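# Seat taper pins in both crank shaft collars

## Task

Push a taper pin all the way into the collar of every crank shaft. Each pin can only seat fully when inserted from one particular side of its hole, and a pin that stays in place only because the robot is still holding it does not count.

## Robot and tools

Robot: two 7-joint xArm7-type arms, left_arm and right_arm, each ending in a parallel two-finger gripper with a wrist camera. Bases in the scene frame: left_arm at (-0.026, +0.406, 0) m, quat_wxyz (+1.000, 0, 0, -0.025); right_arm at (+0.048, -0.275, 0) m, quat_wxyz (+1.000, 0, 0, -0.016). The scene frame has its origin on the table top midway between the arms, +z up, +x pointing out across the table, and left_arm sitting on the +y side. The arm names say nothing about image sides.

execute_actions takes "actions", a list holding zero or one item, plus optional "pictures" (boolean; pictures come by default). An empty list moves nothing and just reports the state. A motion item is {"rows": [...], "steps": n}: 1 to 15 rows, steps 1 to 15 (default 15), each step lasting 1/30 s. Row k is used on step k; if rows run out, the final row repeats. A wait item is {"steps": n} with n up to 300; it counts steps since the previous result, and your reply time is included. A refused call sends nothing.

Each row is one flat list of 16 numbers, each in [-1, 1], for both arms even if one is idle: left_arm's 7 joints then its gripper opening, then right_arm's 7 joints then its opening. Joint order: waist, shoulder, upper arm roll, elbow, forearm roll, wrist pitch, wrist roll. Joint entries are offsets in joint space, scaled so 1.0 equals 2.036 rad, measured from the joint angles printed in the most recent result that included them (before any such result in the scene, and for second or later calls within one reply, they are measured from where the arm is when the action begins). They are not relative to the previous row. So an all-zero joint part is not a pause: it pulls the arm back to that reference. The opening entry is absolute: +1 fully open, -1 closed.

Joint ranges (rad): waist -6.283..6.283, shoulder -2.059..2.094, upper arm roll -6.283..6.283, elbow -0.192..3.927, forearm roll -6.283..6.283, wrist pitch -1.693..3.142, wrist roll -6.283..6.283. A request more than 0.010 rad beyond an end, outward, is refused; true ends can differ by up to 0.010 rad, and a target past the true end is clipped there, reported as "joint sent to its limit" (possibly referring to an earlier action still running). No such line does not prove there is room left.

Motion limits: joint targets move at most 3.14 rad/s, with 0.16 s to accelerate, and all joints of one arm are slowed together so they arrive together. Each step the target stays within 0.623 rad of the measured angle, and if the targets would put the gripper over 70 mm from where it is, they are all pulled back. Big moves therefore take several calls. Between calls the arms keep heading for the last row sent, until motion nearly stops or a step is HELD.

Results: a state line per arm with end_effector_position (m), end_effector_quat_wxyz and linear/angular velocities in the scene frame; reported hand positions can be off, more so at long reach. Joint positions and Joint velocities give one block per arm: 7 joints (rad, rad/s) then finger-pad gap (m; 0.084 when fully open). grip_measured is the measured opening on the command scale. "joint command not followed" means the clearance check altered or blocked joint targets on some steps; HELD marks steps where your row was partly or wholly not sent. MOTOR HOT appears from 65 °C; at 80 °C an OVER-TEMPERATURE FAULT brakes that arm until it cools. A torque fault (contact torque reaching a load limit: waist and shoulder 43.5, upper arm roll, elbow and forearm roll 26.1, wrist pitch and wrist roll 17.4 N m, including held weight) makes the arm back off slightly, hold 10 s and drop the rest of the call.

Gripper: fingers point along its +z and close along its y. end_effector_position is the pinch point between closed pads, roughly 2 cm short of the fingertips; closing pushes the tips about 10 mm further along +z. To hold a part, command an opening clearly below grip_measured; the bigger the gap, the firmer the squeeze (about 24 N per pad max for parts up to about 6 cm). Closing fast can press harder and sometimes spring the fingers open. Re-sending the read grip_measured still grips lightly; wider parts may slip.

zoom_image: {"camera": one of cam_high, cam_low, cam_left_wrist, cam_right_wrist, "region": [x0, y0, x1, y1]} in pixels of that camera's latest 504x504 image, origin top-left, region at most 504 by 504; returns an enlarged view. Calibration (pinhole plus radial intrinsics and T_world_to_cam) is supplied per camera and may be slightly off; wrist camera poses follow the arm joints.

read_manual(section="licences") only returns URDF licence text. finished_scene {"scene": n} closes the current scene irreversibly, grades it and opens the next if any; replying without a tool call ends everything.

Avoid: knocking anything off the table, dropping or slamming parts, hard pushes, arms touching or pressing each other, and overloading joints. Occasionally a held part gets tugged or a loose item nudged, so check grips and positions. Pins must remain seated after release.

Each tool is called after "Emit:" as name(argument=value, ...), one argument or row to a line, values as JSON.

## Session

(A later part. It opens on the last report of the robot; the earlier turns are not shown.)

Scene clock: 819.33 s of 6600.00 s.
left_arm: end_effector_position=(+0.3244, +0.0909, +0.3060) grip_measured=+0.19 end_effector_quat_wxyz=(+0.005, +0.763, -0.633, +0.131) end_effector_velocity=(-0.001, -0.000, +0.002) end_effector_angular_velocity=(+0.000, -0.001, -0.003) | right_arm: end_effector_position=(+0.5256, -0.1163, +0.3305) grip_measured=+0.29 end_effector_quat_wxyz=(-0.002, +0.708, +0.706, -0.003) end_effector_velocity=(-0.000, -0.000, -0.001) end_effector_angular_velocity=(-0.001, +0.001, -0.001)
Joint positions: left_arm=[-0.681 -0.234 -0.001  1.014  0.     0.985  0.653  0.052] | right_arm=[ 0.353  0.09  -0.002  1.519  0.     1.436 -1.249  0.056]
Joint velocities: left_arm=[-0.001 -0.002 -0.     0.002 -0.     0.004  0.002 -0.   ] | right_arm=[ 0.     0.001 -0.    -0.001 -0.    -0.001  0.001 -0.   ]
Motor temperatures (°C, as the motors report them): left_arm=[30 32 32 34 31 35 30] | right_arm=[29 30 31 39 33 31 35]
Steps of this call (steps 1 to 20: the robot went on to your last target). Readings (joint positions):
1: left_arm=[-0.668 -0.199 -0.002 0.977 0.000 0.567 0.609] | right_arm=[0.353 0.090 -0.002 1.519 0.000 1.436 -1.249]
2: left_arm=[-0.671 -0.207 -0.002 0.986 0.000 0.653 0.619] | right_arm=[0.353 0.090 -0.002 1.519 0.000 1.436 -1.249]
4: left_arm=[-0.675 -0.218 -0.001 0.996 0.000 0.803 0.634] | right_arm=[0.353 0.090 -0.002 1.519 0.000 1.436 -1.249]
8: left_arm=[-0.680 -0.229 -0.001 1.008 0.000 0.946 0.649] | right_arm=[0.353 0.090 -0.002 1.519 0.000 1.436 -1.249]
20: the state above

Emit:
execute_actions(
  actions=[
    {"rows":[[-0.0652,0.3576,0,0.2227,0,-0.0056,-0.0064,0.2,-0.0018,0.0082,0,0.0087,0,-0.0028,-0.0022,0.3]],"steps":15},
  ],
  pictures=false,
)

Emit:
execute_actions(
  actions=[
    {"steps":15},
  ],
)

Scene clock: 823.50 s of 6600.00 s.
left_arm: end_effector_position=(+0.3560, -0.0129, +0.1825) grip_measured=+0.19 end_effector_quat_wxyz=(+0.003, +0.740, -0.672, +0.036) end_effector_velocity=(+0.015, -0.198, -0.381) end_effector_angular_velocity=(+0.351, +0.324, -0.196) | right_arm: end_effector_position=(+0.5322, -0.1160, +0.3301) grip_measured=+0.29 end_effector_quat_wxyz=(-0.000, +0.707, +0.707, +0.000) end_effector_velocity=(+0.000, -0.000, -0.001) end_effector_angular_velocity=(-0.001, +0.002, -0.001)
Joint positions: left_arm=[-0.78   0.302 -0.001  1.352  0.     0.976  0.643  0.052] | right_arm=[ 0.35   0.106 -0.002  1.537  0.     1.43  -1.253  0.056]
Joint velocities: left_arm=[-0.216  1.23  -0.001  0.733  0.    -0.019 -0.021  0.   ] | right_arm=[ 0.     0.002 -0.001 -0.001  0.    -0.001  0.     0.   ]
Motor temperatures (°C, as the motors report them): left_arm=[30 32 32 34 31 35 30] | right_arm=[29 30 31 39 33 31 35]
Steps of this call (steps 1 to 15: the robot went on to your last target; steps 16 to 90: nothing new was sent; then 0.67 s passed at rest; steps 91 to 105: all 15 steps of this action). Readings (joint positions):
91: left_arm=[-0.681 -0.234 -0.001 1.015 0.000 0.985 0.653] | right_arm=[0.353 0.090 -0.002 1.520 0.000 1.436 -1.249]
92: left_arm=[-0.682 -0.229 -0.001 1.019 0.000 0.985 0.653] | right_arm=[0.353 0.093 -0.001 1.524 0.000 1.435 -1.250]
94: left_arm=[-0.692 -0.184 0.000 1.057 0.000 0.984 0.652] | right_arm=[0.351 0.101 -0.002 1.532 0.000 1.432 -1.252]
98: left_arm=[-0.728 0.002 -0.001 1.176 0.000 0.981 0.648] | right_arm=[0.350 0.106 -0.002 1.536 0.000 1.431 -1.253]
105: the state above

Scene clock: 824.00 s of 6600.00 s.
left_arm: end_effector_position=(+0.3558, -0.0414, +0.1216) grip_measured=+0.19 end_effector_quat_wxyz=(+0.000, +0.730, -0.683, +0.001) end_effector_velocity=(-0.008, +0.000, -0.015) end_effector_angular_velocity=(+0.020, +0.020, -0.009) | right_arm: end_effector_position=(+0.5323, -0.1161, +0.3300) grip_measured=+0.29 end_effector_quat_wxyz=(-0.000, +0.707, +0.707, -0.000) end_effector_velocity=(-0.000, +0.000, -0.002) end_effector_angular_velocity=(-0.001, +0.004, -0.000)
Joint positions: left_arm=[-0.813  0.491 -0.001  1.468  0.     0.973  0.64   0.052] | right_arm=[ 0.35   0.107 -0.002  1.537  0.     1.43  -1.253  0.056]
Joint velocities: left_arm=[-0.005  0.023 -0.004 -0.004 -0.     0.002  0.001  0.   ] | right_arm=[-0.     0.002  0.001 -0.001 -0.     0.001  0.001  0.   ]
Motor temperatures (°C, as the motors report them): left_arm=[30 32 32 34 31 35 30] | right_arm=[29 30 31 39 33 31 35]
Steps of this call (steps 1 to 15: the robot went on to your last target). Readings (joint positions):
1: left_arm=[-0.787 0.343 -0.001 1.376 0.000 0.976 0.642] | right_arm=[0.350 0.106 -0.002 1.537 0.000 1.430 -1.253]
2: left_arm=[-0.794 0.383 -0.001 1.400 0.000 0.975 0.642] | right_arm=[0.350 0.107 -0.002 1.537 0.000 1.430 -1.253]
4: left_arm=[-0.806 0.447 -0.002 1.435 0.000 0.974 0.641] | right_arm=[0.350 0.107 -0.002 1.537 0.000 1.430 -1.253]
8: left_arm=[-0.812 0.485 -0.002 1.459 0.000 0.974 0.640] | right_arm=[0.350 0.107 -0.002 1.537 0.000 1.430 -1.253]
15: the state above
camera_calibration (this result's frames):
cam_left_wrist: T_world_to_cam=[[-0.997401, -0.0712402, 0.0107898, 0.384757], [-0.0714822, 0.997153, -0.0240141, 0.139723], [-0.00904834, -0.0247229, -0.999653, 0.254995], [0, 0, 0, 1]] pos_world=[0.396052, -0.105611, 0.25411]
cam_right_wrist: T_world_to_cam=[[0.9998, -0.00228157, 0.0198868, -0.508542], [-0.00238896, -0.999983, 0.00537807, -0.0459173], [0.0198742, -0.0054245, -0.999788, 0.452634], [0, 0, 0, 1]] pos_world=[0.499335, -0.0446214, 0.462898]

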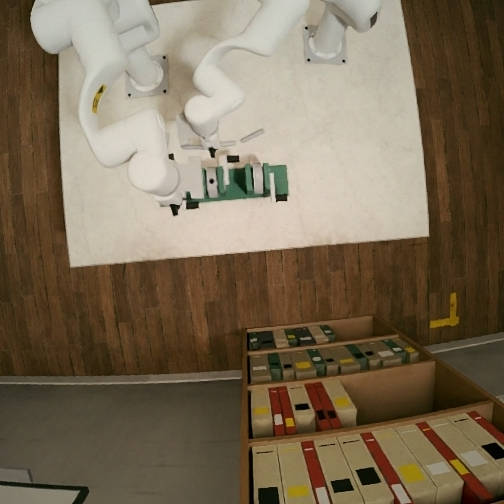

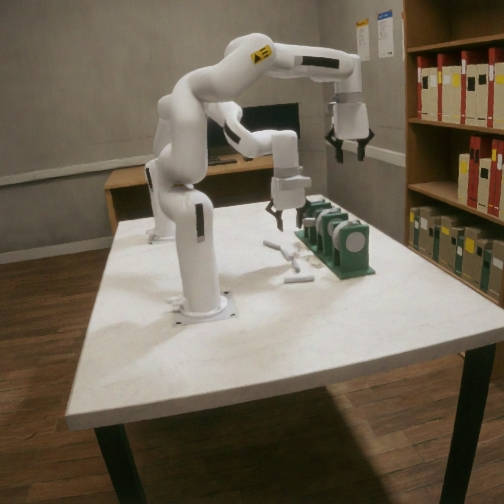

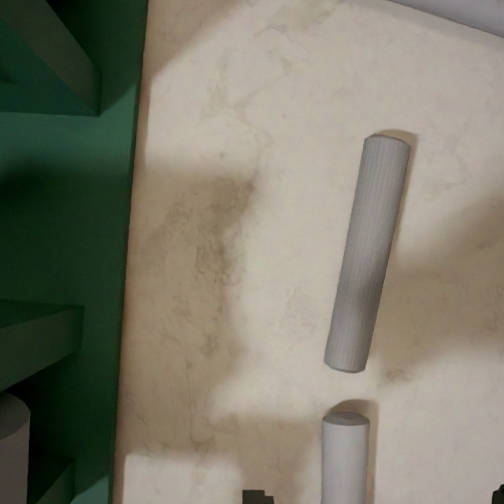

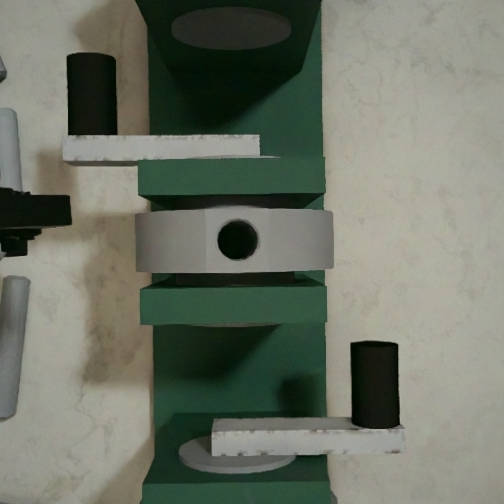

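Emit:
execute_actions(
  actions=[
    {"rows":[[0,0.04,0,-0.02,0,-0.06,0,0.2,0,0,0,0,0,0,0,0.3],[0,0.04,0,-0.02,0,-0.06,0,0.2,0,0,0,0,0,0,0,0.3],[0,0.04,0,-0.02,0,-0.06,0,0.2,0,0,0,0,0,0,0,0.3],[0,0.04,0,-0.02,0,-0.06,0,0.2,0,0,0,0,0,0,0,0.3],[0,0.06,0,-0.03,0,-0.09,0,0.2,0,0,0,0,0,0,0,0.3],[0,0.06,0,-0.03,0,-0.09,0,0.2,0,0,0,0,0,0,0,0.3],[-0.0006,0.0739,0,-0.037,0,-0.1089,0,0.2,0,0,0,0,0,0,0,0.3]],"steps":15},
  ],
  pictures=false,
)

Emit:
execute_actions(
  actions=[
    {"steps":10},
  ],
)

Scene clock: 836.73 s of 6600.00 s.
left_arm: end_effector_position=(+0.3524, -0.0387, +0.0235) grip_measured=+0.19 end_effector_quat_wxyz=(+0.000, +0.730, -0.684, -0.000) end_effector_velocity=(+0.019, -0.022, +0.020) end_effector_angular_velocity=(-0.074, -0.064, +0.000) | right_arm: end_effector_position=(+0.5323, -0.1161, +0.3300) grip_measured=+0.29 end_effector_quat_wxyz=(-0.000, +0.707, +0.707, -0.000) end_effector_velocity=(+0.000, +0.001, +0.001) end_effector_angular_velocity=(+0.001, -0.002, +0.002)
Joint positions: left_arm=[-0.815  0.639 -0.001  1.395  0.     0.756  0.64   0.052] | right_arm=[ 0.35   0.107 -0.002  1.537  0.     1.43  -1.253  0.056]
Joint velocities: left_arm=[-0.    -0.011  0.001  0.022  0.    -0.064 -0.     0.   ] | right_arm=[ 0.001 -0.001  0.     0.001  0.    -0.001 -0.001  0.   ]
Motor temperatures (°C, as the motors report them): left_arm=[30 33 32 35 31 35 30] | right_arm=[29 31 31 39 33 31 35]
Steps of this call (steps 1 to 15: the robot went on to your last target; steps 16 to 90: nothing new was sent; then 9.23 s passed at rest; steps 91 to 105: all 15 steps of this action). Readings (joint positions):
91: left_arm=[-0.814 0.495 -0.001 1.468 0.000 0.973 0.640] | right_arm=[0.350 0.107 -0.002 1.537 0.000 1.430 -1.253]
92: left_arm=[-0.814 0.497 -0.001 1.467 0.000 0.966 0.640] | right_arm=[0.350 0.107 -0.002 1.537 0.000 1.430 -1.253]
94: left_arm=[-0.814 0.520 -0.001 1.457 0.000 0.922 0.640] | right_arm=[0.350 0.107 -0.002 1.537 0.000 1.430 -1.253]
98: left_arm=[-0.813 0.596 -0.001 1.414 0.000 0.822 0.640] | right_arm=[0.350 0.107 -0.002 1.537 0.000 1.430 -1.253]
105: the state above

Scene clock: 837.07 s of 6600.00 s.
left_arm: end_effector_position=(+0.3521, -0.0382, +0.0214) grip_measured=+0.19 end_effector_quat_wxyz=(+0.000, +0.730, -0.684, -0.000) end_effector_velocity=(+0.000, -0.000, -0.001) end_effector_angular_velocity=(-0.001, -0.001, -0.001) | right_arm: end_effector_position=(+0.5323, -0.1161, +0.3300) grip_measured=+0.29 end_effector_quat_wxyz=(-0.000, +0.707, +0.707, -0.000) end_effector_velocity=(-0.000, +0.001, -0.000) end_effector_angular_velocity=(-0.000, +0.000, -0.000)
Joint positions: left_arm=[-0.815  0.641 -0.001  1.392  0.     0.752  0.64   0.052] | right_arm=[ 0.35   0.107 -0.002  1.537  0.     1.43  -1.253  0.056]
Joint velocities: left_arm=[-0.     0.002 -0.     0.001  0.    -0.002  0.     0.   ] | right_arm=[ 0.001 -0.     0.001 -0.001 -0.    -0.     0.002  0.   ]
Motor temperatures (°C, as the motors report them): left_arm=[30 33 32 35 31 35 30] | right_arm=[29 31 31 39 33 31 35]
Steps of this call (steps 1 to 10: the robot went on to your last target). Readings (joint positions):
1: left_arm=[-0.815 0.638 -0.001 1.395 0.000 0.755 0.640] | right_arm=[0.350 0.107 -0.002 1.537 0.000 1.430 -1.253]
2: left_arm=[-0.815 0.638 -0.001 1.395 0.000 0.753 0.640] | right_arm=[0.350 0.107 -0.002 1.537 0.000 1.430 -1.253]
4: left_arm=[-0.815 0.639 -0.001 1.394 0.000 0.752 0.640] | right_arm=[0.350 0.107 -0.002 1.537 0.000 1.430 -1.253]
8: left_arm=[-0.815 0.641 -0.001 1.393 0.000 0.752 0.640] | right_arm=[0.350 0.107 -0.002 1.537 0.000 1.430 -1.253]
10: the state above
camera_calibration (this result's frames):
cam_left_wrist: T_world_to_cam=[[-0.99746, -0.0700437, 0.0129603, 0.382407], [-0.0703095, 0.997297, -0.0213355, 0.133443], [-0.0114309, -0.0221926, -0.999688, 0.155805], [0, 0, 0, 1]] pos_world=[0.392599, -0.102839, 0.153648]
cam_right_wrist: T_world_to_cam=[[0.9998, -0.00228155, 0.019887, -0.508542], [-0.00238894, -0.999983, 0.00537805, -0.0459173], [0.0198743, -0.00542448, -0.999788, 0.452634], [0, 0, 0, 1]] pos_world=[0.499335, -0.0446214, 0.462898]

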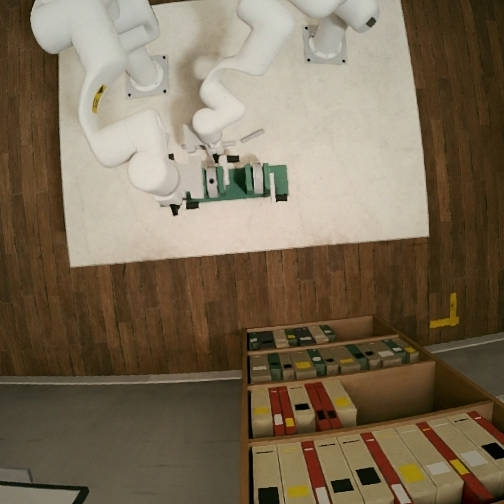

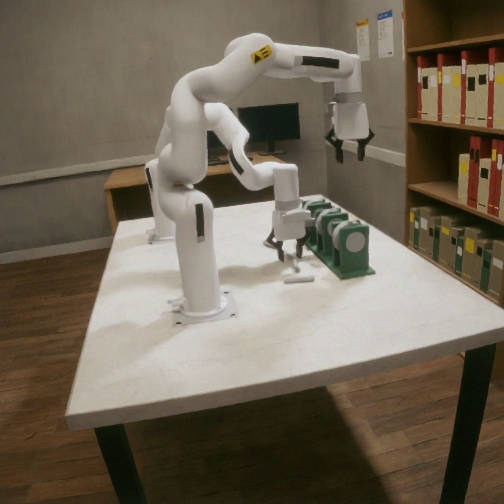

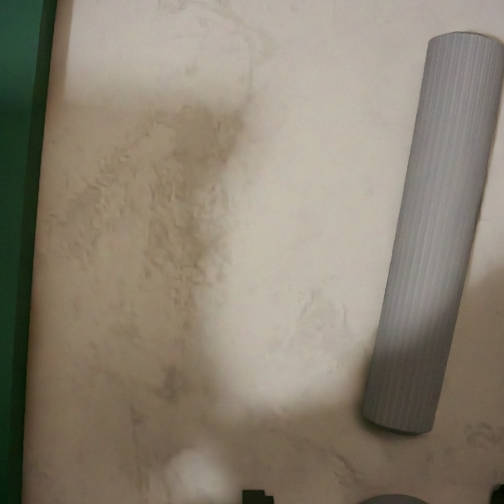

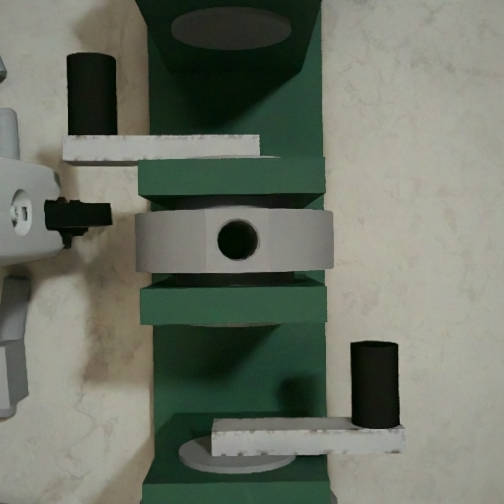

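Emit:
execute_actions(
  actions=[
    {"rows":[[0,0,0,0,0,0,0,0.0,0,0,0,0,0,0,0,0.3],[0,0,0,0,0,0,0,-0.15,0,0,0,0,0,0,0,0.3],[0,0,0,0,0,0,0,-0.3,0,0,0,0,0,0,0,0.3],[0,0,0,0,0,0,0,-0.4,0,0,0,0,0,0,0,0.3],[0,0,0,0,0,0,0,-0.5,0,0,0,0,0,0,0,0.3],[0,0,0,0,0,0,0,-0.55,0,0,0,0,0,0,0,0.3],[0,0,0,0,0,0,0,-0.6,0,0,0,0,0,0,0,0.3],[0,0,0,0,0,0,0,-0.65,0,0,0,0,0,0,0,0.3],[0,0,0,0,0,0,0,-0.7,0,0,0,0,0,0,0,0.3],[0,0,0,0,0,0,0,-0.75,0,0,0,0,0,0,0,0.3],[0,0,0,0,0,0,0,-0.8,0,0,0,0,0,0,0,0.3],[0,0,0,0,0,0,0,-0.85,0,0,0,0,0,0,0,0.3]],"steps":15},
  ],
  pictures=false,
)

Scene clock: 846.40 s of 6600.00 s.
left_arm: end_effector_position=(+0.3527, -0.0387, +0.0223) grip_measured=-0.61 end_effector_quat_wxyz=(+0.000, +0.730, -0.684, +0.001) end_effector_velocity=(-0.000, +0.000, -0.000) end_effector_angular_velocity=(+0.001, +0.001, -0.001) | right_arm: end_effector_position=(+0.5323, -0.1161, +0.3300) grip_measured=+0.29 end_effector_quat_wxyz=(-0.000, +0.707, +0.707, -0.000) end_effector_velocity=(-0.000, -0.000, +0.000) end_effector_angular_velocity=(+0.000, +0.000, -0.001)
Joint positions: left_arm=[-0.815  0.64  -0.001  1.393  0.     0.751  0.64   0.017] | right_arm=[ 0.35   0.107 -0.002  1.537  0.     1.43  -1.253  0.056]
Joint velocities: left_arm=[ 0.     0.001 -0.     0.    -0.     0.     0.001  0.   ] | right_arm=[-0.    -0.001 -0.001 -0.     0.     0.001  0.001 -0.   ]
Motor temperatures (°C, as the motors report them): left_arm=[30 33 32 35 31 35 30] | right_arm=[29 31 31 39 33 31 35]
Steps of this call (steps 1 to 15: the robot went on to your last target; steps 16 to 90: nothing new was sent; then 5.83 s passed at rest; steps 91 to 105: all 15 steps of this action). Readings (joint positions):
91: left_arm=[-0.815 0.642 -0.001 1.392 0.000 0.752 0.640] | right_arm=[0.350 0.107 -0.002 1.537 0.000 1.430 -1.253]
92: left_arm=[-0.815 0.641 -0.001 1.393 0.000 0.751 0.640] | right_arm=[0.350 0.107 -0.002 1.537 0.000 1.430 -1.253]
94: left_arm=[-0.814 0.640 -0.001 1.394 0.000 0.751 0.640] | right_arm=[0.350 0.107 -0.002 1.537 0.000 1.430 -1.253]
98: left_arm=[-0.815 0.640 -0.001 1.394 0.000 0.751 0.640] | right_arm=[0.350 0.107 -0.002 1.537 0.000 1.430 -1.253]
105: the state above

Emit:
execute_actions(
  actions=[
    {"rows":[[0,-0.05,0,-0.01,0,0.04,0,-0.85,0,0,0,0,0,0,0,0.3],[0,-0.1,0,-0.02,0,0.08,0,-0.85,0,0,0,0,0,0,0,0.3],[0,-0.15,0,-0.03,0,0.12,0,-0.85,0,0,0,0,0,0,0,0.3],[0,-0.2,0,-0.04,0,0.16,0,-0.85,0,0,0,0,0,0,0,0.3],[0,-0.2729,0,-0.0552,0,0.2187,0,-0.85,0,0,0,0,0,0,0,0.3]],"steps":15},
  ],
  pictures=false,
)

Emit:
execute_actions(
  actions=[
    {"steps":10},
  ],
  pictures=false,
)

Scene clock: 857.47 s of 6600.00 s.
left_arm: end_effector_position=(+0.3174, +0.0024, +0.1943) grip_measured=-0.61 end_effector_quat_wxyz=(-0.000, +0.730, -0.684, -0.004) end_effector_velocity=(-0.118, +0.142, +0.411) end_effector_angular_velocity=(-0.044, -0.040, +0.003) | right_arm: end_effector_position=(+0.5323, -0.1161, +0.3300) grip_measured=+0.29 end_effector_quat_wxyz=(-0.000, +0.707, +0.707, -0.000) end_effector_velocity=(-0.000, +0.001, -0.001) end_effector_angular_velocity=(-0.001, +0.003, -0.001)
Joint positions: left_arm=[-0.815  0.229 -0.001  1.306  0.     1.085  0.64   0.017] | right_arm=[ 0.35   0.107 -0.002  1.537  0.     1.43  -1.253  0.056]
Joint velocities: left_arm=[ 0.001 -1.021  0.002 -0.175  0.001  0.786 -0.     0.   ] | right_arm=[ 0.002  0.002 -0.001 -0.001 -0.     0.     0.003 -0.   ]
Motor temperatures (°C, as the motors report them): left_arm=[30 33 32 35 31 35 30] | right_arm=[29 31 31 39 33 31 35]
Steps of this call (steps 1 to 15: the robot went on to your last target; steps 16 to 90: nothing new was sent; then 7.57 s passed at rest; steps 91 to 105: all 15 steps of this action). Readings (joint positions):
91: left_arm=[-0.815 0.641 -0.001 1.392 0.000 0.752 0.640] | right_arm=[0.350 0.107 -0.002 1.537 0.000 1.430 -1.253]
92: left_arm=[-0.815 0.637 -0.001 1.390 0.000 0.757 0.640] | right_arm=[0.350 0.107 -0.002 1.537 0.000 1.430 -1.253]
94: left_arm=[-0.815 0.602 -0.001 1.370 0.000 0.798 0.640] | right_arm=[0.350 0.107 -0.002 1.537 0.000 1.430 -1.253]
98: left_arm=[-0.815 0.465 -0.001 1.348 0.000 0.902 0.640] | right_arm=[0.350 0.107 -0.002 1.537 0.000 1.430 -1.253]
105: the state above

Scene clock: 857.80 s of 6600.00 s.
left_arm: end_effector_position=(+0.2982, +0.0254, +0.2459) grip_measured=-0.61 end_effector_quat_wxyz=(-0.001, +0.730, -0.684, -0.003) end_effector_velocity=(-0.007, +0.009, +0.005) end_effector_angular_velocity=(+0.015, +0.013, +0.002) | right_arm: end_effector_position=(+0.5323, -0.1161, +0.3300) grip_measured=+0.29 end_effector_quat_wxyz=(-0.000, +0.707, +0.707, -0.000) end_effector_velocity=(+0.000, +0.000, +0.001) end_effector_angular_velocity=(+0.002, -0.003, +0.001)
Joint positions: left_arm=[-0.815  0.091 -0.001  1.279  0.     1.194  0.64   0.017] | right_arm=[ 0.35   0.107 -0.002  1.537  0.     1.43  -1.253  0.056]
Joint velocities: left_arm=[ 0.001 -0.024  0.001 -0.011 -0.     0.032 -0.    -0.   ] | right_arm=[ 0.    -0.002 -0.     0.     0.001 -0.002 -0.    -0.   ]
Motor temperatures (°C, as the motors report them): left_arm=[30 33 32 35 31 35 30] | right_arm=[29 31 31 39 33 31 35]
Steps of this call (steps 1 to 10: the robot went on to your last target). Readings (joint positions):
1: left_arm=[-0.815 0.195 -0.001 1.300 0.000 1.111 0.640] | right_arm=[0.350 0.107 -0.002 1.537 0.000 1.430 -1.253]
2: left_arm=[-0.815 0.162 -0.001 1.295 0.000 1.136 0.640] | right_arm=[0.350 0.107 -0.002 1.537 0.000 1.430 -1.253]
4: left_arm=[-0.815 0.115 -0.001 1.290 0.000 1.168 0.640] | right_arm=[0.350 0.107 -0.002 1.537 0.000 1.430 -1.253]
8: left_arm=[-0.815 0.093 -0.001 1.282 0.000 1.190 0.640] | right_arm=[0.350 0.107 -0.002 1.537 0.000 1.430 -1.253]
10: the state above

Emit:
execute_actions(
  actions=[
    {"rows":[[0.1,0,0,0,0,0,-0.1,-0.85,0,0,0,0,0,0,0,0.3],[0.2,0,0,0,0,0,-0.2,-0.85,0,0,0,0,0,0,0,0.3],[0.351,0,0,0,0,0,-0.314,-0.85,0,0,0,0,0,0,0,0.3]],"steps":15},
  ],
  pictures=false,
)

Emit:
execute_actions(
  actions=[
    {"steps":8},
  ],
  pictures=false,
)

Scene clock: 871.50 s of 6600.00 s.
left_arm: end_effector_position=(+0.4184, +0.1769, +0.2475) grip_measured=-0.61 end_effector_quat_wxyz=(-0.000, +0.928, -0.373, -0.002) end_effector_velocity=(+0.210, +0.407, -0.004) end_effector_angular_velocity=(+0.005, +0.004, +1.715) | right_arm: end_effector_position=(+0.5323, -0.1161, +0.3300) grip_measured=+0.29 end_effector_quat_wxyz=(-0.000, +0.707, +0.707, -0.000) end_effector_velocity=(+0.001, +0.000, +0.001) end_effector_angular_velocity=(+0.001, -0.003, +0.002)
Joint positions: left_arm=[-0.427  0.089  0.001  1.28   0.001  1.195  0.287  0.017] | right_arm=[ 0.35   0.107 -0.002  1.537  0.     1.43  -1.253  0.056]
Joint velocities: left_arm=[ 0.917  0.008 -0.002 -0.002  0.    -0.003 -0.8    0.   ] | right_arm=[-0.001 -0.001  0.     0.002  0.    -0.001 -0.002 -0.   ]
Motor temperatures (°C, as the motors report them): left_arm=[30 33 32 36 31 35 30] | right_arm=[29 31 31 39 33 31 35]
Steps of this call (steps 1 to 30: the robot went on to your last target; steps 31 to 90: nothing new was sent; then 10.20 s passed at rest; steps 91 to 105: all 15 steps of this action). Readings (joint positions):
91: left_arm=[-0.814 0.085 -0.001 1.281 0.000 1.197 0.639] | right_arm=[0.350 0.107 -0.002 1.537 0.000 1.430 -1.253]
92: left_arm=[-0.809 0.085 -0.003 1.281 0.000 1.196 0.632] | right_arm=[0.350 0.107 -0.002 1.537 0.000 1.430 -1.253]
94: left_arm=[-0.769 0.086 -0.010 1.281 -0.000 1.196 0.587] | right_arm=[0.350 0.107 -0.002 1.537 0.000 1.430 -1.253]
98: left_arm=[-0.641 0.087 0.000 1.281 0.001 1.195 0.474] | right_arm=[0.350 0.107 -0.002 1.537 0.000 1.430 -1.253]
105: the state above

Scene clock: 871.77 s of 6600.00 s.
left_arm: end_effector_position=(+0.4606, +0.2911, +0.2463) grip_measured=-0.61 end_effector_quat_wxyz=(-0.000, +0.988, -0.152, -0.003) end_effector_velocity=(+0.102, +0.434, -0.004) end_effector_angular_velocity=(+0.006, +0.004, +1.655) | right_arm: end_effector_position=(+0.5323, -0.1161, +0.3300) grip_measured=+0.29 end_effector_quat_wxyz=(-0.000, +0.707, +0.707, -0.000) end_effector_velocity=(-0.000, +0.000, -0.000) end_effector_angular_velocity=(+0.000, +0.001, -0.002)
Joint positions: left_arm=[-0.182  0.091 -0.     1.279  0.     1.194  0.073  0.017] | right_arm=[ 0.35   0.107 -0.002  1.537  0.     1.43  -1.253  0.056]
Joint velocities: left_arm=[ 0.887  0.006  0.006 -0.003 -0.    -0.003 -0.763 -0.   ] | right_arm=[ 0.     0.    -0.     0.     0.     0.001  0.002 -0.   ]
Motor temperatures (°C, as the motors report them): left_arm=[30 33 32 36 31 35 30] | right_arm=[29 31 31 39 33 31 35]
Steps of this call (steps 1 to 8: the robot went on to your last target). Readings (joint positions):
1: left_arm=[-0.396 0.089 0.000 1.280 0.001 1.195 0.261] | right_arm=[0.350 0.107 -0.002 1.537 0.000 1.430 -1.253]
2: left_arm=[-0.365 0.089 0.000 1.280 0.001 1.195 0.234] | right_arm=[0.350 0.107 -0.002 1.537 0.000 1.430 -1.253]
4: left_arm=[-0.304 0.090 0.000 1.280 0.001 1.195 0.180] | right_arm=[0.350 0.107 -0.002 1.537 0.000 1.430 -1.253]
8: the state above

Emit:
execute_actions(
  actions=[
    {"rows":[[0.04,0.04,0,-0.015,0,-0.17,-0.0359,-0.85,0,0,0,0,0,0,0,0.3],[0.04,0.08,0,-0.03,0,-0.34,-0.0359,-0.85,0,0,0,0,0,0,0,0.3],[0.04,0.1346,0,-0.0486,0,-0.5717,-0.0359,-0.85,0,0,0,0,0,0,0,0.3]],"steps":15},
  ],
  pictures=false,
)

Emit:
execute_actions(
  actions=[
    {"steps":10},
  ],
  pictures=false,
)

Scene clock: 877.20 s of 6600.00 s.
left_arm: end_effector_position=(+0.6102, +0.3094, +0.1864) grip_measured=-0.61 end_effector_quat_wxyz=(+0.019, +0.965, -0.073, +0.251) end_effector_velocity=(+0.395, -0.061, +0.188) end_effector_angular_velocity=(-0.315, -2.063, -0.000) | right_arm: end_effector_position=(+0.5323, -0.1161, +0.3300) grip_measured=+0.29 end_effector_quat_wxyz=(-0.000, +0.707, +0.707, -0.000) end_effector_velocity=(-0.000, +0.000, -0.000) end_effector_angular_velocity=(+0.000, +0.001, -0.001)
Joint positions: left_arm=[-0.1    0.32  -0.     1.196  0.     0.366 -0.     0.017] | right_arm=[ 0.35   0.107 -0.002  1.537  0.     1.43  -1.253  0.056]
Joint velocities: left_arm=[-0.001  0.374  0.    -0.118 -0.001 -2.579 -0.001  0.   ] | right_arm=[-0.    -0.     0.001 -0.     0.     0.001  0.001  0.   ]
Motor temperatures (°C, as the motors report them): left_arm=[30 33 32 36 31 35 30] | right_arm=[29 31 31 39 33 31 35]
Steps of this call (steps 1 to 30: the robot went on to your last target; steps 31 to 90: nothing new was sent; then 1.93 s passed at rest; steps 91 to 105: all 15 steps of this action). Readings (joint positions):
91: left_arm=[-0.100 0.091 -0.001 1.279 0.000 1.193 0.000] | right_arm=[0.350 0.107 -0.002 1.537 0.000 1.430 -1.253]
92: left_arm=[-0.100 0.092 -0.001 1.279 0.000 1.187 0.000] | right_arm=[0.350 0.107 -0.002 1.537 0.000 1.430 -1.253]
94: left_arm=[-0.100 0.103 -0.001 1.275 0.000 1.136 0.000] | right_arm=[0.350 0.107 -0.002 1.537 0.000 1.430 -1.253]
98: left_arm=[-0.100 0.185 -0.001 1.246 0.000 0.922 0.000] | right_arm=[0.350 0.107 -0.002 1.537 0.000 1.430 -1.253]
105: the state above

Scene clock: 877.53 s of 6600.00 s.
left_arm: end_effector_position=(+0.6528, +0.3029, +0.2193) grip_measured=-0.61 end_effector_quat_wxyz=(+0.029, +0.922, -0.070, +0.379) end_effector_velocity=(+0.009, -0.002, +0.009) end_effector_angular_velocity=(-0.011, -0.074, -0.000) | right_arm: end_effector_position=(+0.5323, -0.1161, +0.3300) grip_measured=+0.29 end_effector_quat_wxyz=(-0.000, +0.707, +0.707, -0.000) end_effector_velocity=(-0.000, -0.001, -0.001) end_effector_angular_velocity=(-0.001, +0.002, -0.000)
Joint positions: left_arm=[-0.1    0.363 -0.     1.181  0.     0.04  -0.     0.017] | right_arm=[ 0.35   0.107 -0.002  1.537  0.     1.43  -1.253  0.056]
Joint velocities: left_arm=[-0.     0.014 -0.    -0.007 -0.001 -0.096  0.001 -0.   ] | right_arm=[-0.     0.001 -0.    -0.    -0.     0.001 -0.     0.   ]
Motor temperatures (°C, as the motors report them): left_arm=[30 33 32 36 31 35 30] | right_arm=[29 31 31 39 33 31 35]
Steps of this call (steps 1 to 10: the robot went on to your last target). Readings (joint positions):
1: left_arm=[-0.100 0.331 -0.000 1.192 0.000 0.284 -0.000] | right_arm=[0.350 0.107 -0.002 1.537 0.000 1.430 -1.253]
2: left_arm=[-0.100 0.341 -0.000 1.190 0.000 0.212 -0.000] | right_arm=[0.350 0.107 -0.002 1.537 0.000 1.430 -1.253]
4: left_arm=[-0.100 0.353 -0.000 1.186 0.000 0.114 -0.000] | right_arm=[0.350 0.107 -0.002 1.537 0.000 1.430 -1.253]
8: left_arm=[-0.100 0.361 -0.000 1.182 0.000 0.049 -0.000] | right_arm=[0.350 0.107 -0.002 1.537 0.000 1.430 -1.253]
10: the state above

Emit:
execute_actions(
  actions=[
    {"rows":[[0,0.04,0,-0.015,0,-0.17,0,-0.85,0,0,0,0,0,0,0,0.3],[0,0.08,0,-0.03,0,-0.34,0,-0.85,0,0,0,0,0,0,0,0.3],[0,0.1361,0,-0.0489,0,-0.5744,0,-0.85,0,0,0,0,0,0,0,0.3]],"steps":15},
  ],
  pictures=false,
)

Emit:
execute_actions(
  actions=[
    {"steps":10},
  ],
)

Scene clock: 882.23 s of 6600.00 s.
left_arm: end_effector_position=(+0.6625, +0.3014, +0.2411) grip_measured=-0.61 end_effector_quat_wxyz=(+0.049, +0.756, -0.057, +0.650) end_effector_velocity=(-0.078, +0.010, +0.403) end_effector_angular_velocity=(-0.272, -1.784, -0.003) | right_arm: end_effector_position=(+0.5323, -0.1161, +0.3300) grip_measured=+0.29 end_effector_quat_wxyz=(-0.000, +0.707, +0.707, -0.000) end_effector_velocity=(+0.000, +0.000, -0.000) end_effector_angular_velocity=(-0.000, -0.000, -0.000)
Joint positions: left_arm=[-0.1    0.621 -0.     1.088  0.    -0.954 -0.     0.017] | right_arm=[ 0.35   0.107 -0.002  1.537  0.     1.43  -1.253  0.056]
Joint velocities: left_arm=[-0.001  0.15  -0.002 -0.004  0.    -1.959  0.001  0.   ] | right_arm=[ 0.     0.001  0.     0.    -0.001 -0.001  0.001  0.   ]
Motor temperatures (°C, as the motors report them): left_arm=[30 33 32 36 31 35 30] | right_arm=[29 31 31 39 33 31 35]
Steps of this call (steps 1 to 30: the robot went on to your last target; steps 31 to 90: nothing new was sent; then 1.20 s passed at rest; steps 91 to 105: all 15 steps of this action). Readings (joint positions):
91: left_arm=[-0.100 0.365 -0.000 1.180 0.000 0.030 -0.000] | right_arm=[0.350 0.107 -0.002 1.537 0.000 1.430 -1.253]
92: left_arm=[-0.100 0.366 -0.000 1.180 0.000 0.023 -0.000] | right_arm=[0.350 0.107 -0.002 1.537 0.000 1.430 -1.253]
94: left_arm=[-0.100 0.377 -0.000 1.177 0.000 -0.028 -0.000] | right_arm=[0.350 0.107 -0.002 1.537 0.000 1.430 -1.253]
98: left_arm=[-0.101 0.474 -0.000 1.144 0.001 -0.313 -0.000] | right_arm=[0.350 0.107 -0.002 1.537 0.000 1.430 -1.253]
105: the state above

Scene clock: 882.57 s of 6600.00 s.
left_arm: end_effector_position=(+0.6514, +0.3030, +0.2705) grip_measured=-0.61 end_effector_quat_wxyz=(+0.054, +0.706, -0.053, +0.704) end_effector_velocity=(-0.004, +0.001, +0.003) end_effector_angular_velocity=(-0.005, -0.031, +0.000) | right_arm: end_effector_position=(+0.5323, -0.1161, +0.3300) grip_measured=+0.29 end_effector_quat_wxyz=(-0.000, +0.707, +0.707, -0.000) end_effector_velocity=(+0.001, -0.000, -0.000) end_effector_angular_velocity=(-0.000, -0.001, +0.003)
Joint positions: left_arm=[-0.1    0.638 -0.     1.082  0.    -1.125 -0.     0.017] | right_arm=[ 0.35   0.107 -0.002  1.537  0.     1.43  -1.253  0.056]
Joint velocities: left_arm=[-0.     0.008  0.    -0.006 -0.    -0.045 -0.001 -0.   ] | right_arm=[-0.     0.001  0.     0.    -0.    -0.002 -0.003 -0.   ]
Motor temperatures (°C, as the motors report them): left_arm=[30 33 32 36 31 35 30] | right_arm=[29 31 31 39 33 31 35]
Steps of this call (steps 1 to 10: the robot went on to your last target). Readings (joint positions):
1: left_arm=[-0.100 0.626 -0.000 1.088 0.000 -1.011 -0.000] | right_arm=[0.350 0.107 -0.002 1.537 0.000 1.430 -1.253]
2: left_arm=[-0.100 0.629 -0.000 1.087 0.000 -1.049 -0.000] | right_arm=[0.350 0.107 -0.002 1.537 0.000 1.430 -1.253]
4: left_arm=[-0.101 0.633 -0.000 1.085 0.000 -1.092 -0.000] | right_arm=[0.350 0.107 -0.002 1.537 0.000 1.430 -1.253]
8: left_arm=[-0.100 0.638 -0.000 1.082 0.000 -1.121 -0.000] | right_arm=[0.350 0.107 -0.002 1.537 0.000 1.430 -1.253]
10: the state above
camera_calibration (this result's frames):
cam_left_wrist: T_world_to_cam=[[-0.163038, -0.986607, 0.00504368, 0.437885], [0.0188179, -0.00822074, -0.999789, 0.3308], [0.98644, -0.162908, 0.0199062, -0.467355], [0, 0, 0, 1]] pos_world=[0.526184, 0.358604, 0.337825]
cam_right_wrist: T_world_to_cam=[[0.9998, -0.00228174, 0.019887, -0.508542], [-0.00238912, -0.999983, 0.0053778, -0.0459171], [0.0198744, -0.00542423, -0.999788, 0.452634], [0, 0, 0, 1]] pos_world=[0.499335, -0.0446215, 0.462898]

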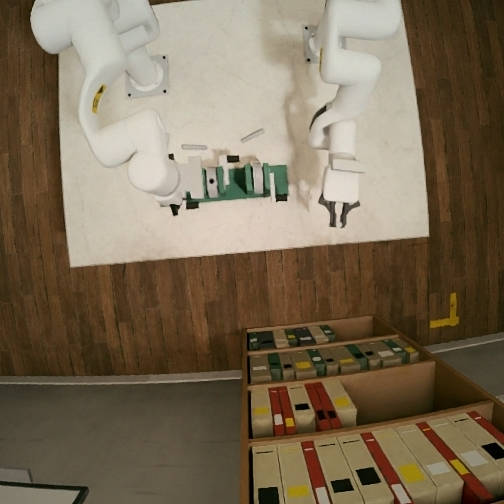

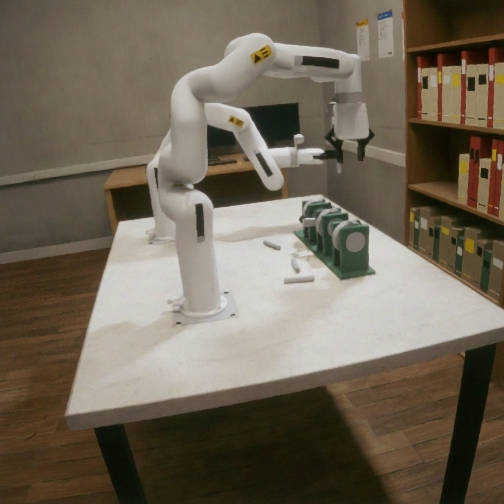

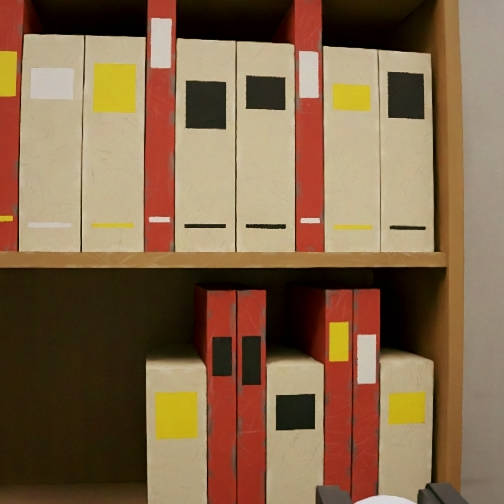

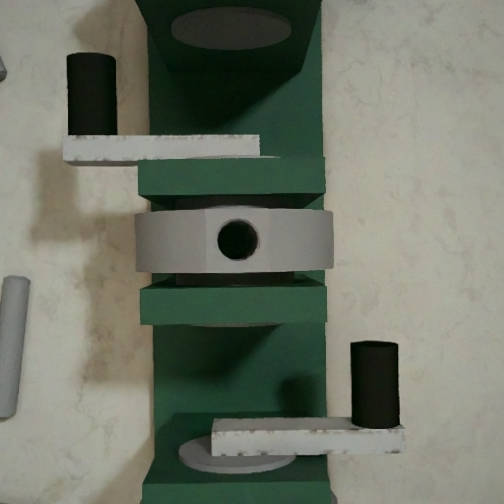

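Emit:
execute_actions(
  actions=[
    {"rows":[[-0.07,0.001,0,-0.0003,0,-0.0022,0,-0.85,0,0,0,0,0,0,0,0.3],[-0.14,0.001,0,-0.0003,0,-0.0022,0,-0.85,0,0,0,0,0,0,0,0.3],[-0.21,0.001,0,-0.0003,0,-0.0022,0,-0.85,0,0,0,0,0,0,0,0.3],[-0.2803,0.001,0,-0.0003,0,-0.0022,0,-0.85,0,0,0,0,0,0,0,0.3]],"steps":15},
  ],
  pictures=false,
)

Emit:
execute_actions(
  actions=[
    {"steps":12},
  ],
)

Scene clock: 894.57 s of 6600.00 s.
left_arm: end_effector_position=(+0.5850, +0.0967, +0.2702) grip_measured=-0.61 end_effector_quat_wxyz=(+0.165, +0.688, -0.164, +0.688) end_effector_velocity=(-0.227, -0.448, -0.002) end_effector_angular_velocity=(+0.002, +0.003, -0.733) | right_arm: end_effector_position=(+0.5323, -0.1161, +0.3300) grip_measured=+0.29 end_effector_quat_wxyz=(-0.000, +0.707, +0.707, -0.000) end_effector_velocity=(+0.000, -0.000, -0.001) end_effector_angular_velocity=(-0.001, +0.001, -0.001)
Joint positions: left_arm=[-0.417  0.64  -0.001  1.082  0.001 -1.13  -0.     0.017] | right_arm=[ 0.35   0.107 -0.002  1.537  0.     1.43  -1.253  0.056]
Joint velocities: left_arm=[-0.735  0.001  0.002 -0.003 -0.     0.001 -0.001 -0.   ] | right_arm=[ 0.     0.002 -0.    -0.    -0.001 -0.001  0.001 -0.   ]
Motor temperatures (°C, as the motors report them): left_arm=[30 33 32 36 31 35 30] | right_arm=[29 31 31 39 33 31 35]
Steps of this call (steps 1 to 30: the robot went on to your last target; steps 31 to 90: nothing new was sent; then 8.50 s passed at rest; steps 91 to 105: all 15 steps of this action). Readings (joint positions):
91: left_arm=[-0.101 0.640 -0.000 1.082 0.000 -1.130 -0.000] | right_arm=[0.350 0.107 -0.002 1.537 0.000 1.430 -1.253]
92: left_arm=[-0.105 0.640 0.002 1.082 0.000 -1.130 -0.000] | right_arm=[0.350 0.107 -0.002 1.537 0.000 1.430 -1.253]
94: left_arm=[-0.141 0.640 0.008 1.082 -0.001 -1.130 -0.000] | right_arm=[0.350 0.107 -0.002 1.537 0.000 1.430 -1.253]
98: left_arm=[-0.246 0.640 -0.001 1.082 0.001 -1.130 -0.000] | right_arm=[0.350 0.107 -0.002 1.537 0.000 1.430 -1.253]
105: the state above

Scene clock: 894.97 s of 6600.00 s.
left_arm: end_effector_position=(+0.4903, -0.0438, +0.2699) grip_measured=-0.61 end_effector_quat_wxyz=(+0.249, +0.662, -0.247, +0.662) end_effector_velocity=(-0.026, -0.030, -0.001) end_effector_angular_velocity=(+0.019, -0.014, -0.052) | right_arm: end_effector_position=(+0.5323, -0.1161, +0.3300) grip_measured=+0.29 end_effector_quat_wxyz=(-0.000, +0.707, +0.707, -0.000) end_effector_velocity=(-0.000, +0.001, -0.000) end_effector_angular_velocity=(+0.000, +0.001, +0.001)
Joint positions: left_arm=[-0.663  0.64  -0.004  1.081  0.001 -1.13  -0.     0.017] | right_arm=[ 0.35   0.107 -0.002  1.537  0.     1.43  -1.253  0.056]
Joint velocities: left_arm=[-0.101  0.     0.049 -0.002 -0.01  -0.    -0.001 -0.   ] | right_arm=[ 0.     0.001  0.001 -0.     0.001 -0.     0.001  0.   ]
Motor temperatures (°C, as the motors report them): left_arm=[30 33 32 36 31 35 30] | right_arm=[29 31 31 39 33 31 35]
Steps of this call (steps 1 to 12: the robot went on to your last target). Readings (joint positions):
1: left_arm=[-0.442 0.640 -0.001 1.082 0.001 -1.130 -0.000] | right_arm=[0.350 0.107 -0.002 1.537 0.000 1.430 -1.253]
2: left_arm=[-0.466 0.640 -0.001 1.082 0.001 -1.130 -0.000] | right_arm=[0.350 0.107 -0.002 1.537 0.000 1.430 -1.253]
4: left_arm=[-0.515 0.640 -0.001 1.082 0.001 -1.130 -0.000] | right_arm=[0.350 0.107 -0.002 1.537 0.000 1.430 -1.253]
8: left_arm=[-0.613 0.640 -0.001 1.082 0.001 -1.130 -0.000] | right_arm=[0.350 0.107 -0.002 1.537 0.000 1.430 -1.253]
12: the state above
camera_calibration (this result's frames):
cam_left_wrist: T_world_to_cam=[[-0.666682, -0.745309, 0.00707844, 0.326436], [0.0114581, -0.0197441, -0.999739, 0.333498], [0.745254, -0.666427, 0.0217028, -0.269119], [0, 0, 0, 1]] pos_world=[0.41437, 0.0705321, 0.336941]
cam_right_wrist: T_world_to_cam=[[0.9998, -0.00228158, 0.0198871, -0.508542], [-0.00238897, -0.999983, 0.00537795, -0.0459173], [0.0198745, -0.00542438, -0.999788, 0.452634], [0, 0, 0, 1]] pos_world=[0.499335, -0.0446215, 0.462898]

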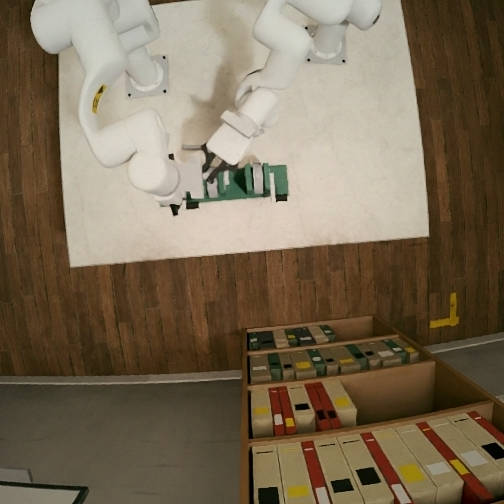

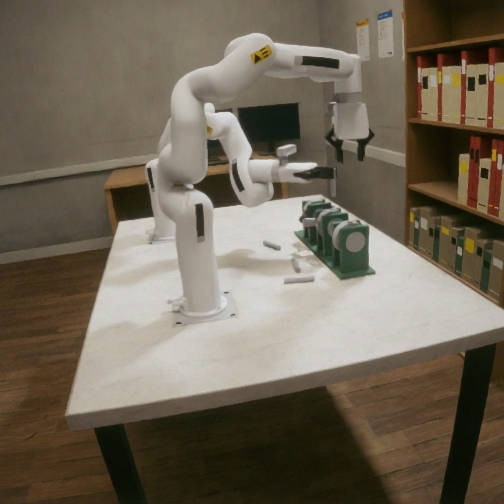

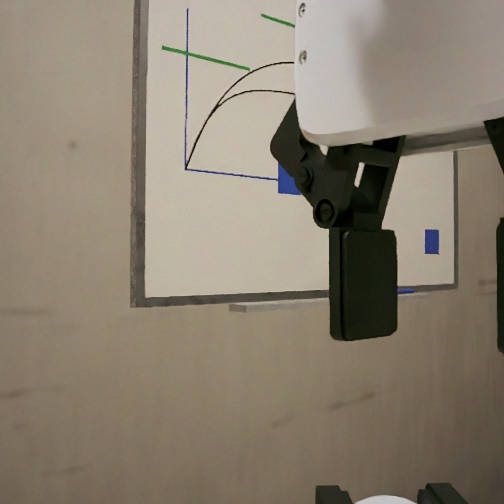

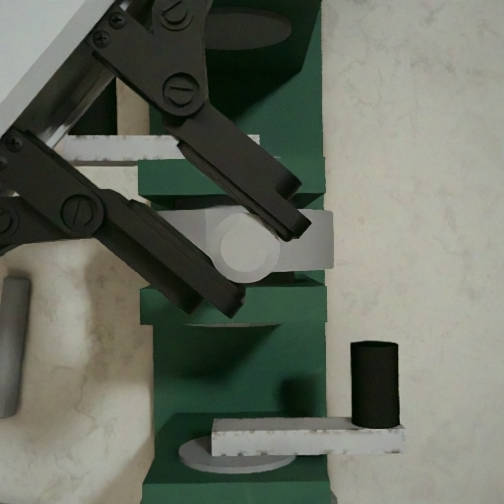

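Emit:
execute_actions(
  actions=[],
)

Emit:
zoom_image(
  camera="cam_right_wrist",
  region=[160, 160, 320, 320],
)

Scene clock: 898.90 s of 6600.00 s.
left_arm: end_effector_position=(+0.4880, -0.0464, +0.2699) grip_measured=-0.61 end_effector_quat_wxyz=(+0.250, +0.662, -0.250, +0.661) end_effector_velocity=(+0.000, -0.000, -0.000) end_effector_angular_velocity=(-0.002, +0.001, -0.000) | right_arm: end_effector_position=(+0.5323, -0.1161, +0.3300) grip_measured=+0.29 end_effector_quat_wxyz=(-0.000, +0.707, +0.707, -0.000) end_effector_velocity=(+0.000, -0.000, -0.001) end_effector_angular_velocity=(-0.001, +0.002, +0.001)
Joint positions: left_arm=[-0.671  0.64  -0.     1.082  0.    -1.13  -0.     0.017] | right_arm=[ 0.35   0.107 -0.002  1.537  0.     1.43  -1.253  0.056]
Joint velocities: left_arm=[-0.     0.001  0.     0.     0.    -0.    -0.002 -0.   ] | right_arm=[-0.     0.001  0.     0.    -0.     0.001 -0.001 -0.   ]
Motor temperatures (°C, as the motors report them): left_arm=[30 33 32 36 31 35 30] | right_arm=[29 31 31 39 33 31 35]
Steps of this call (steps 1 to 30: the robot went on to your last target; steps 31 to 90: nothing new was sent; then 0.93 s passed at rest). Readings (joint positions):
1: left_arm=[-0.665 0.640 -0.002 1.081 0.001 -1.130 -0.000] | right_arm=[0.350 0.107 -0.002 1.537 0.000 1.430 -1.253]
2: left_arm=[-0.666 0.640 -0.000 1.081 0.000 -1.130 -0.000] | right_arm=[0.350 0.107 -0.002 1.537 0.000 1.430 -1.253]
4: left_arm=[-0.666 0.640 0.002 1.081 -0.000 -1.130 -0.000] | right_arm=[0.350 0.107 -0.002 1.537 0.000 1.430 -1.253]
8: left_arm=[-0.669 0.640 0.001 1.081 0.000 -1.130 -0.000] | right_arm=[0.350 0.107 -0.002 1.537 0.000 1.430 -1.253]
90: the state above
All arms were judged still, so your last target was given up. Only a new action makes them travel on or press farther. Fingers that are still opening or closing keep moving.
camera_calibration (this result's frames):
cam_left_wrist: T_world_to_cam=[[-0.670118, -0.742237, 0.0050224, 0.325367], [0.0127703, -0.0182944, -0.999751, 0.332923], [0.742144, -0.669887, 0.021738, -0.26785], [0, 0, 0, 1]] pos_world=[0.412567, 0.0681606, 0.337029]
cam_right_wrist: T_world_to_cam=[[0.9998, -0.00228157, 0.019887, -0.508542], [-0.00238896, -0.999983, 0.00537789, -0.0459172], [0.0198744, -0.00542432, -0.999788, 0.452634], [0, 0, 0, 1]] pos_world=[0.499335, -0.0446214, 0.462898]

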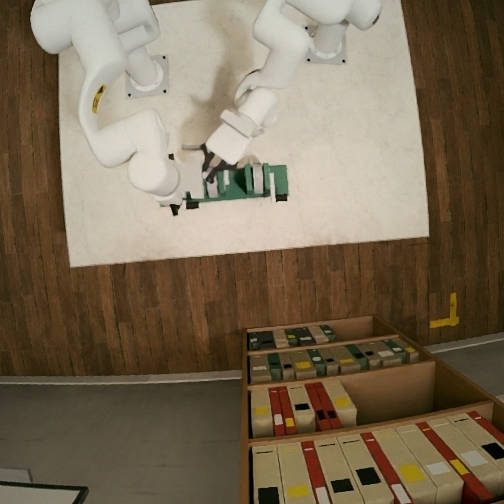

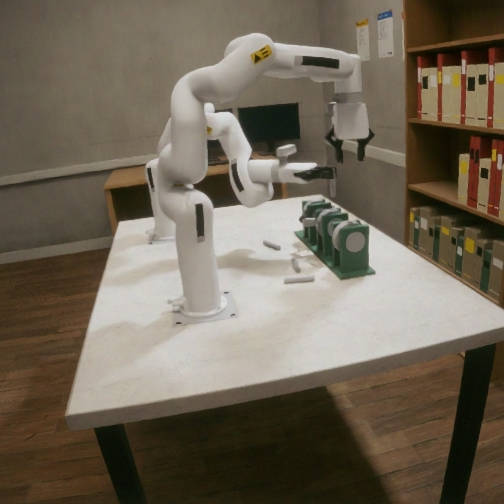

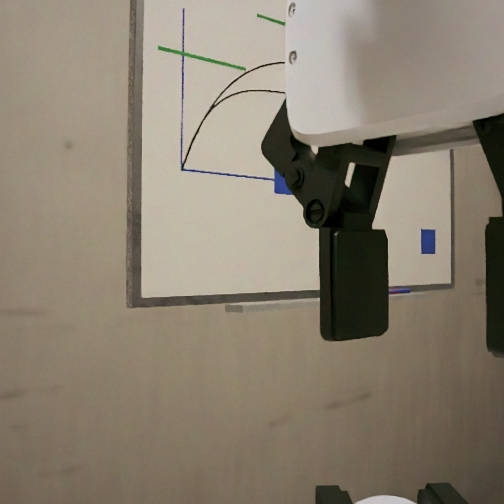

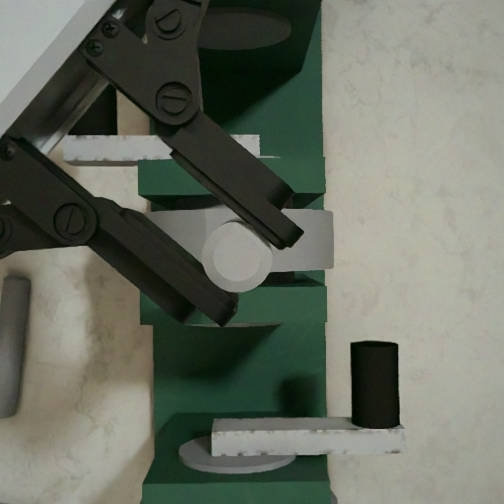

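Region (160, 160, 320, 320) of cam_right_wrist's 504x504 image, scaled by 3.150, with more detail than that image has.

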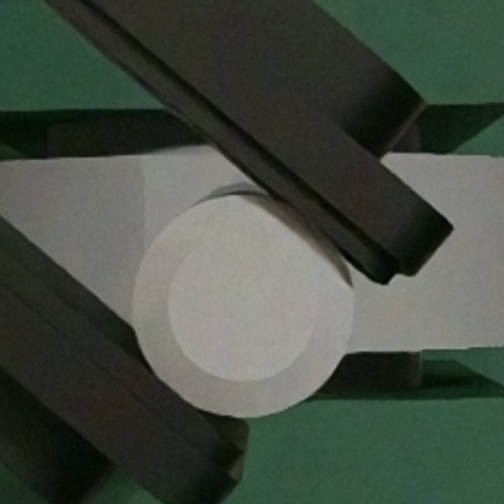

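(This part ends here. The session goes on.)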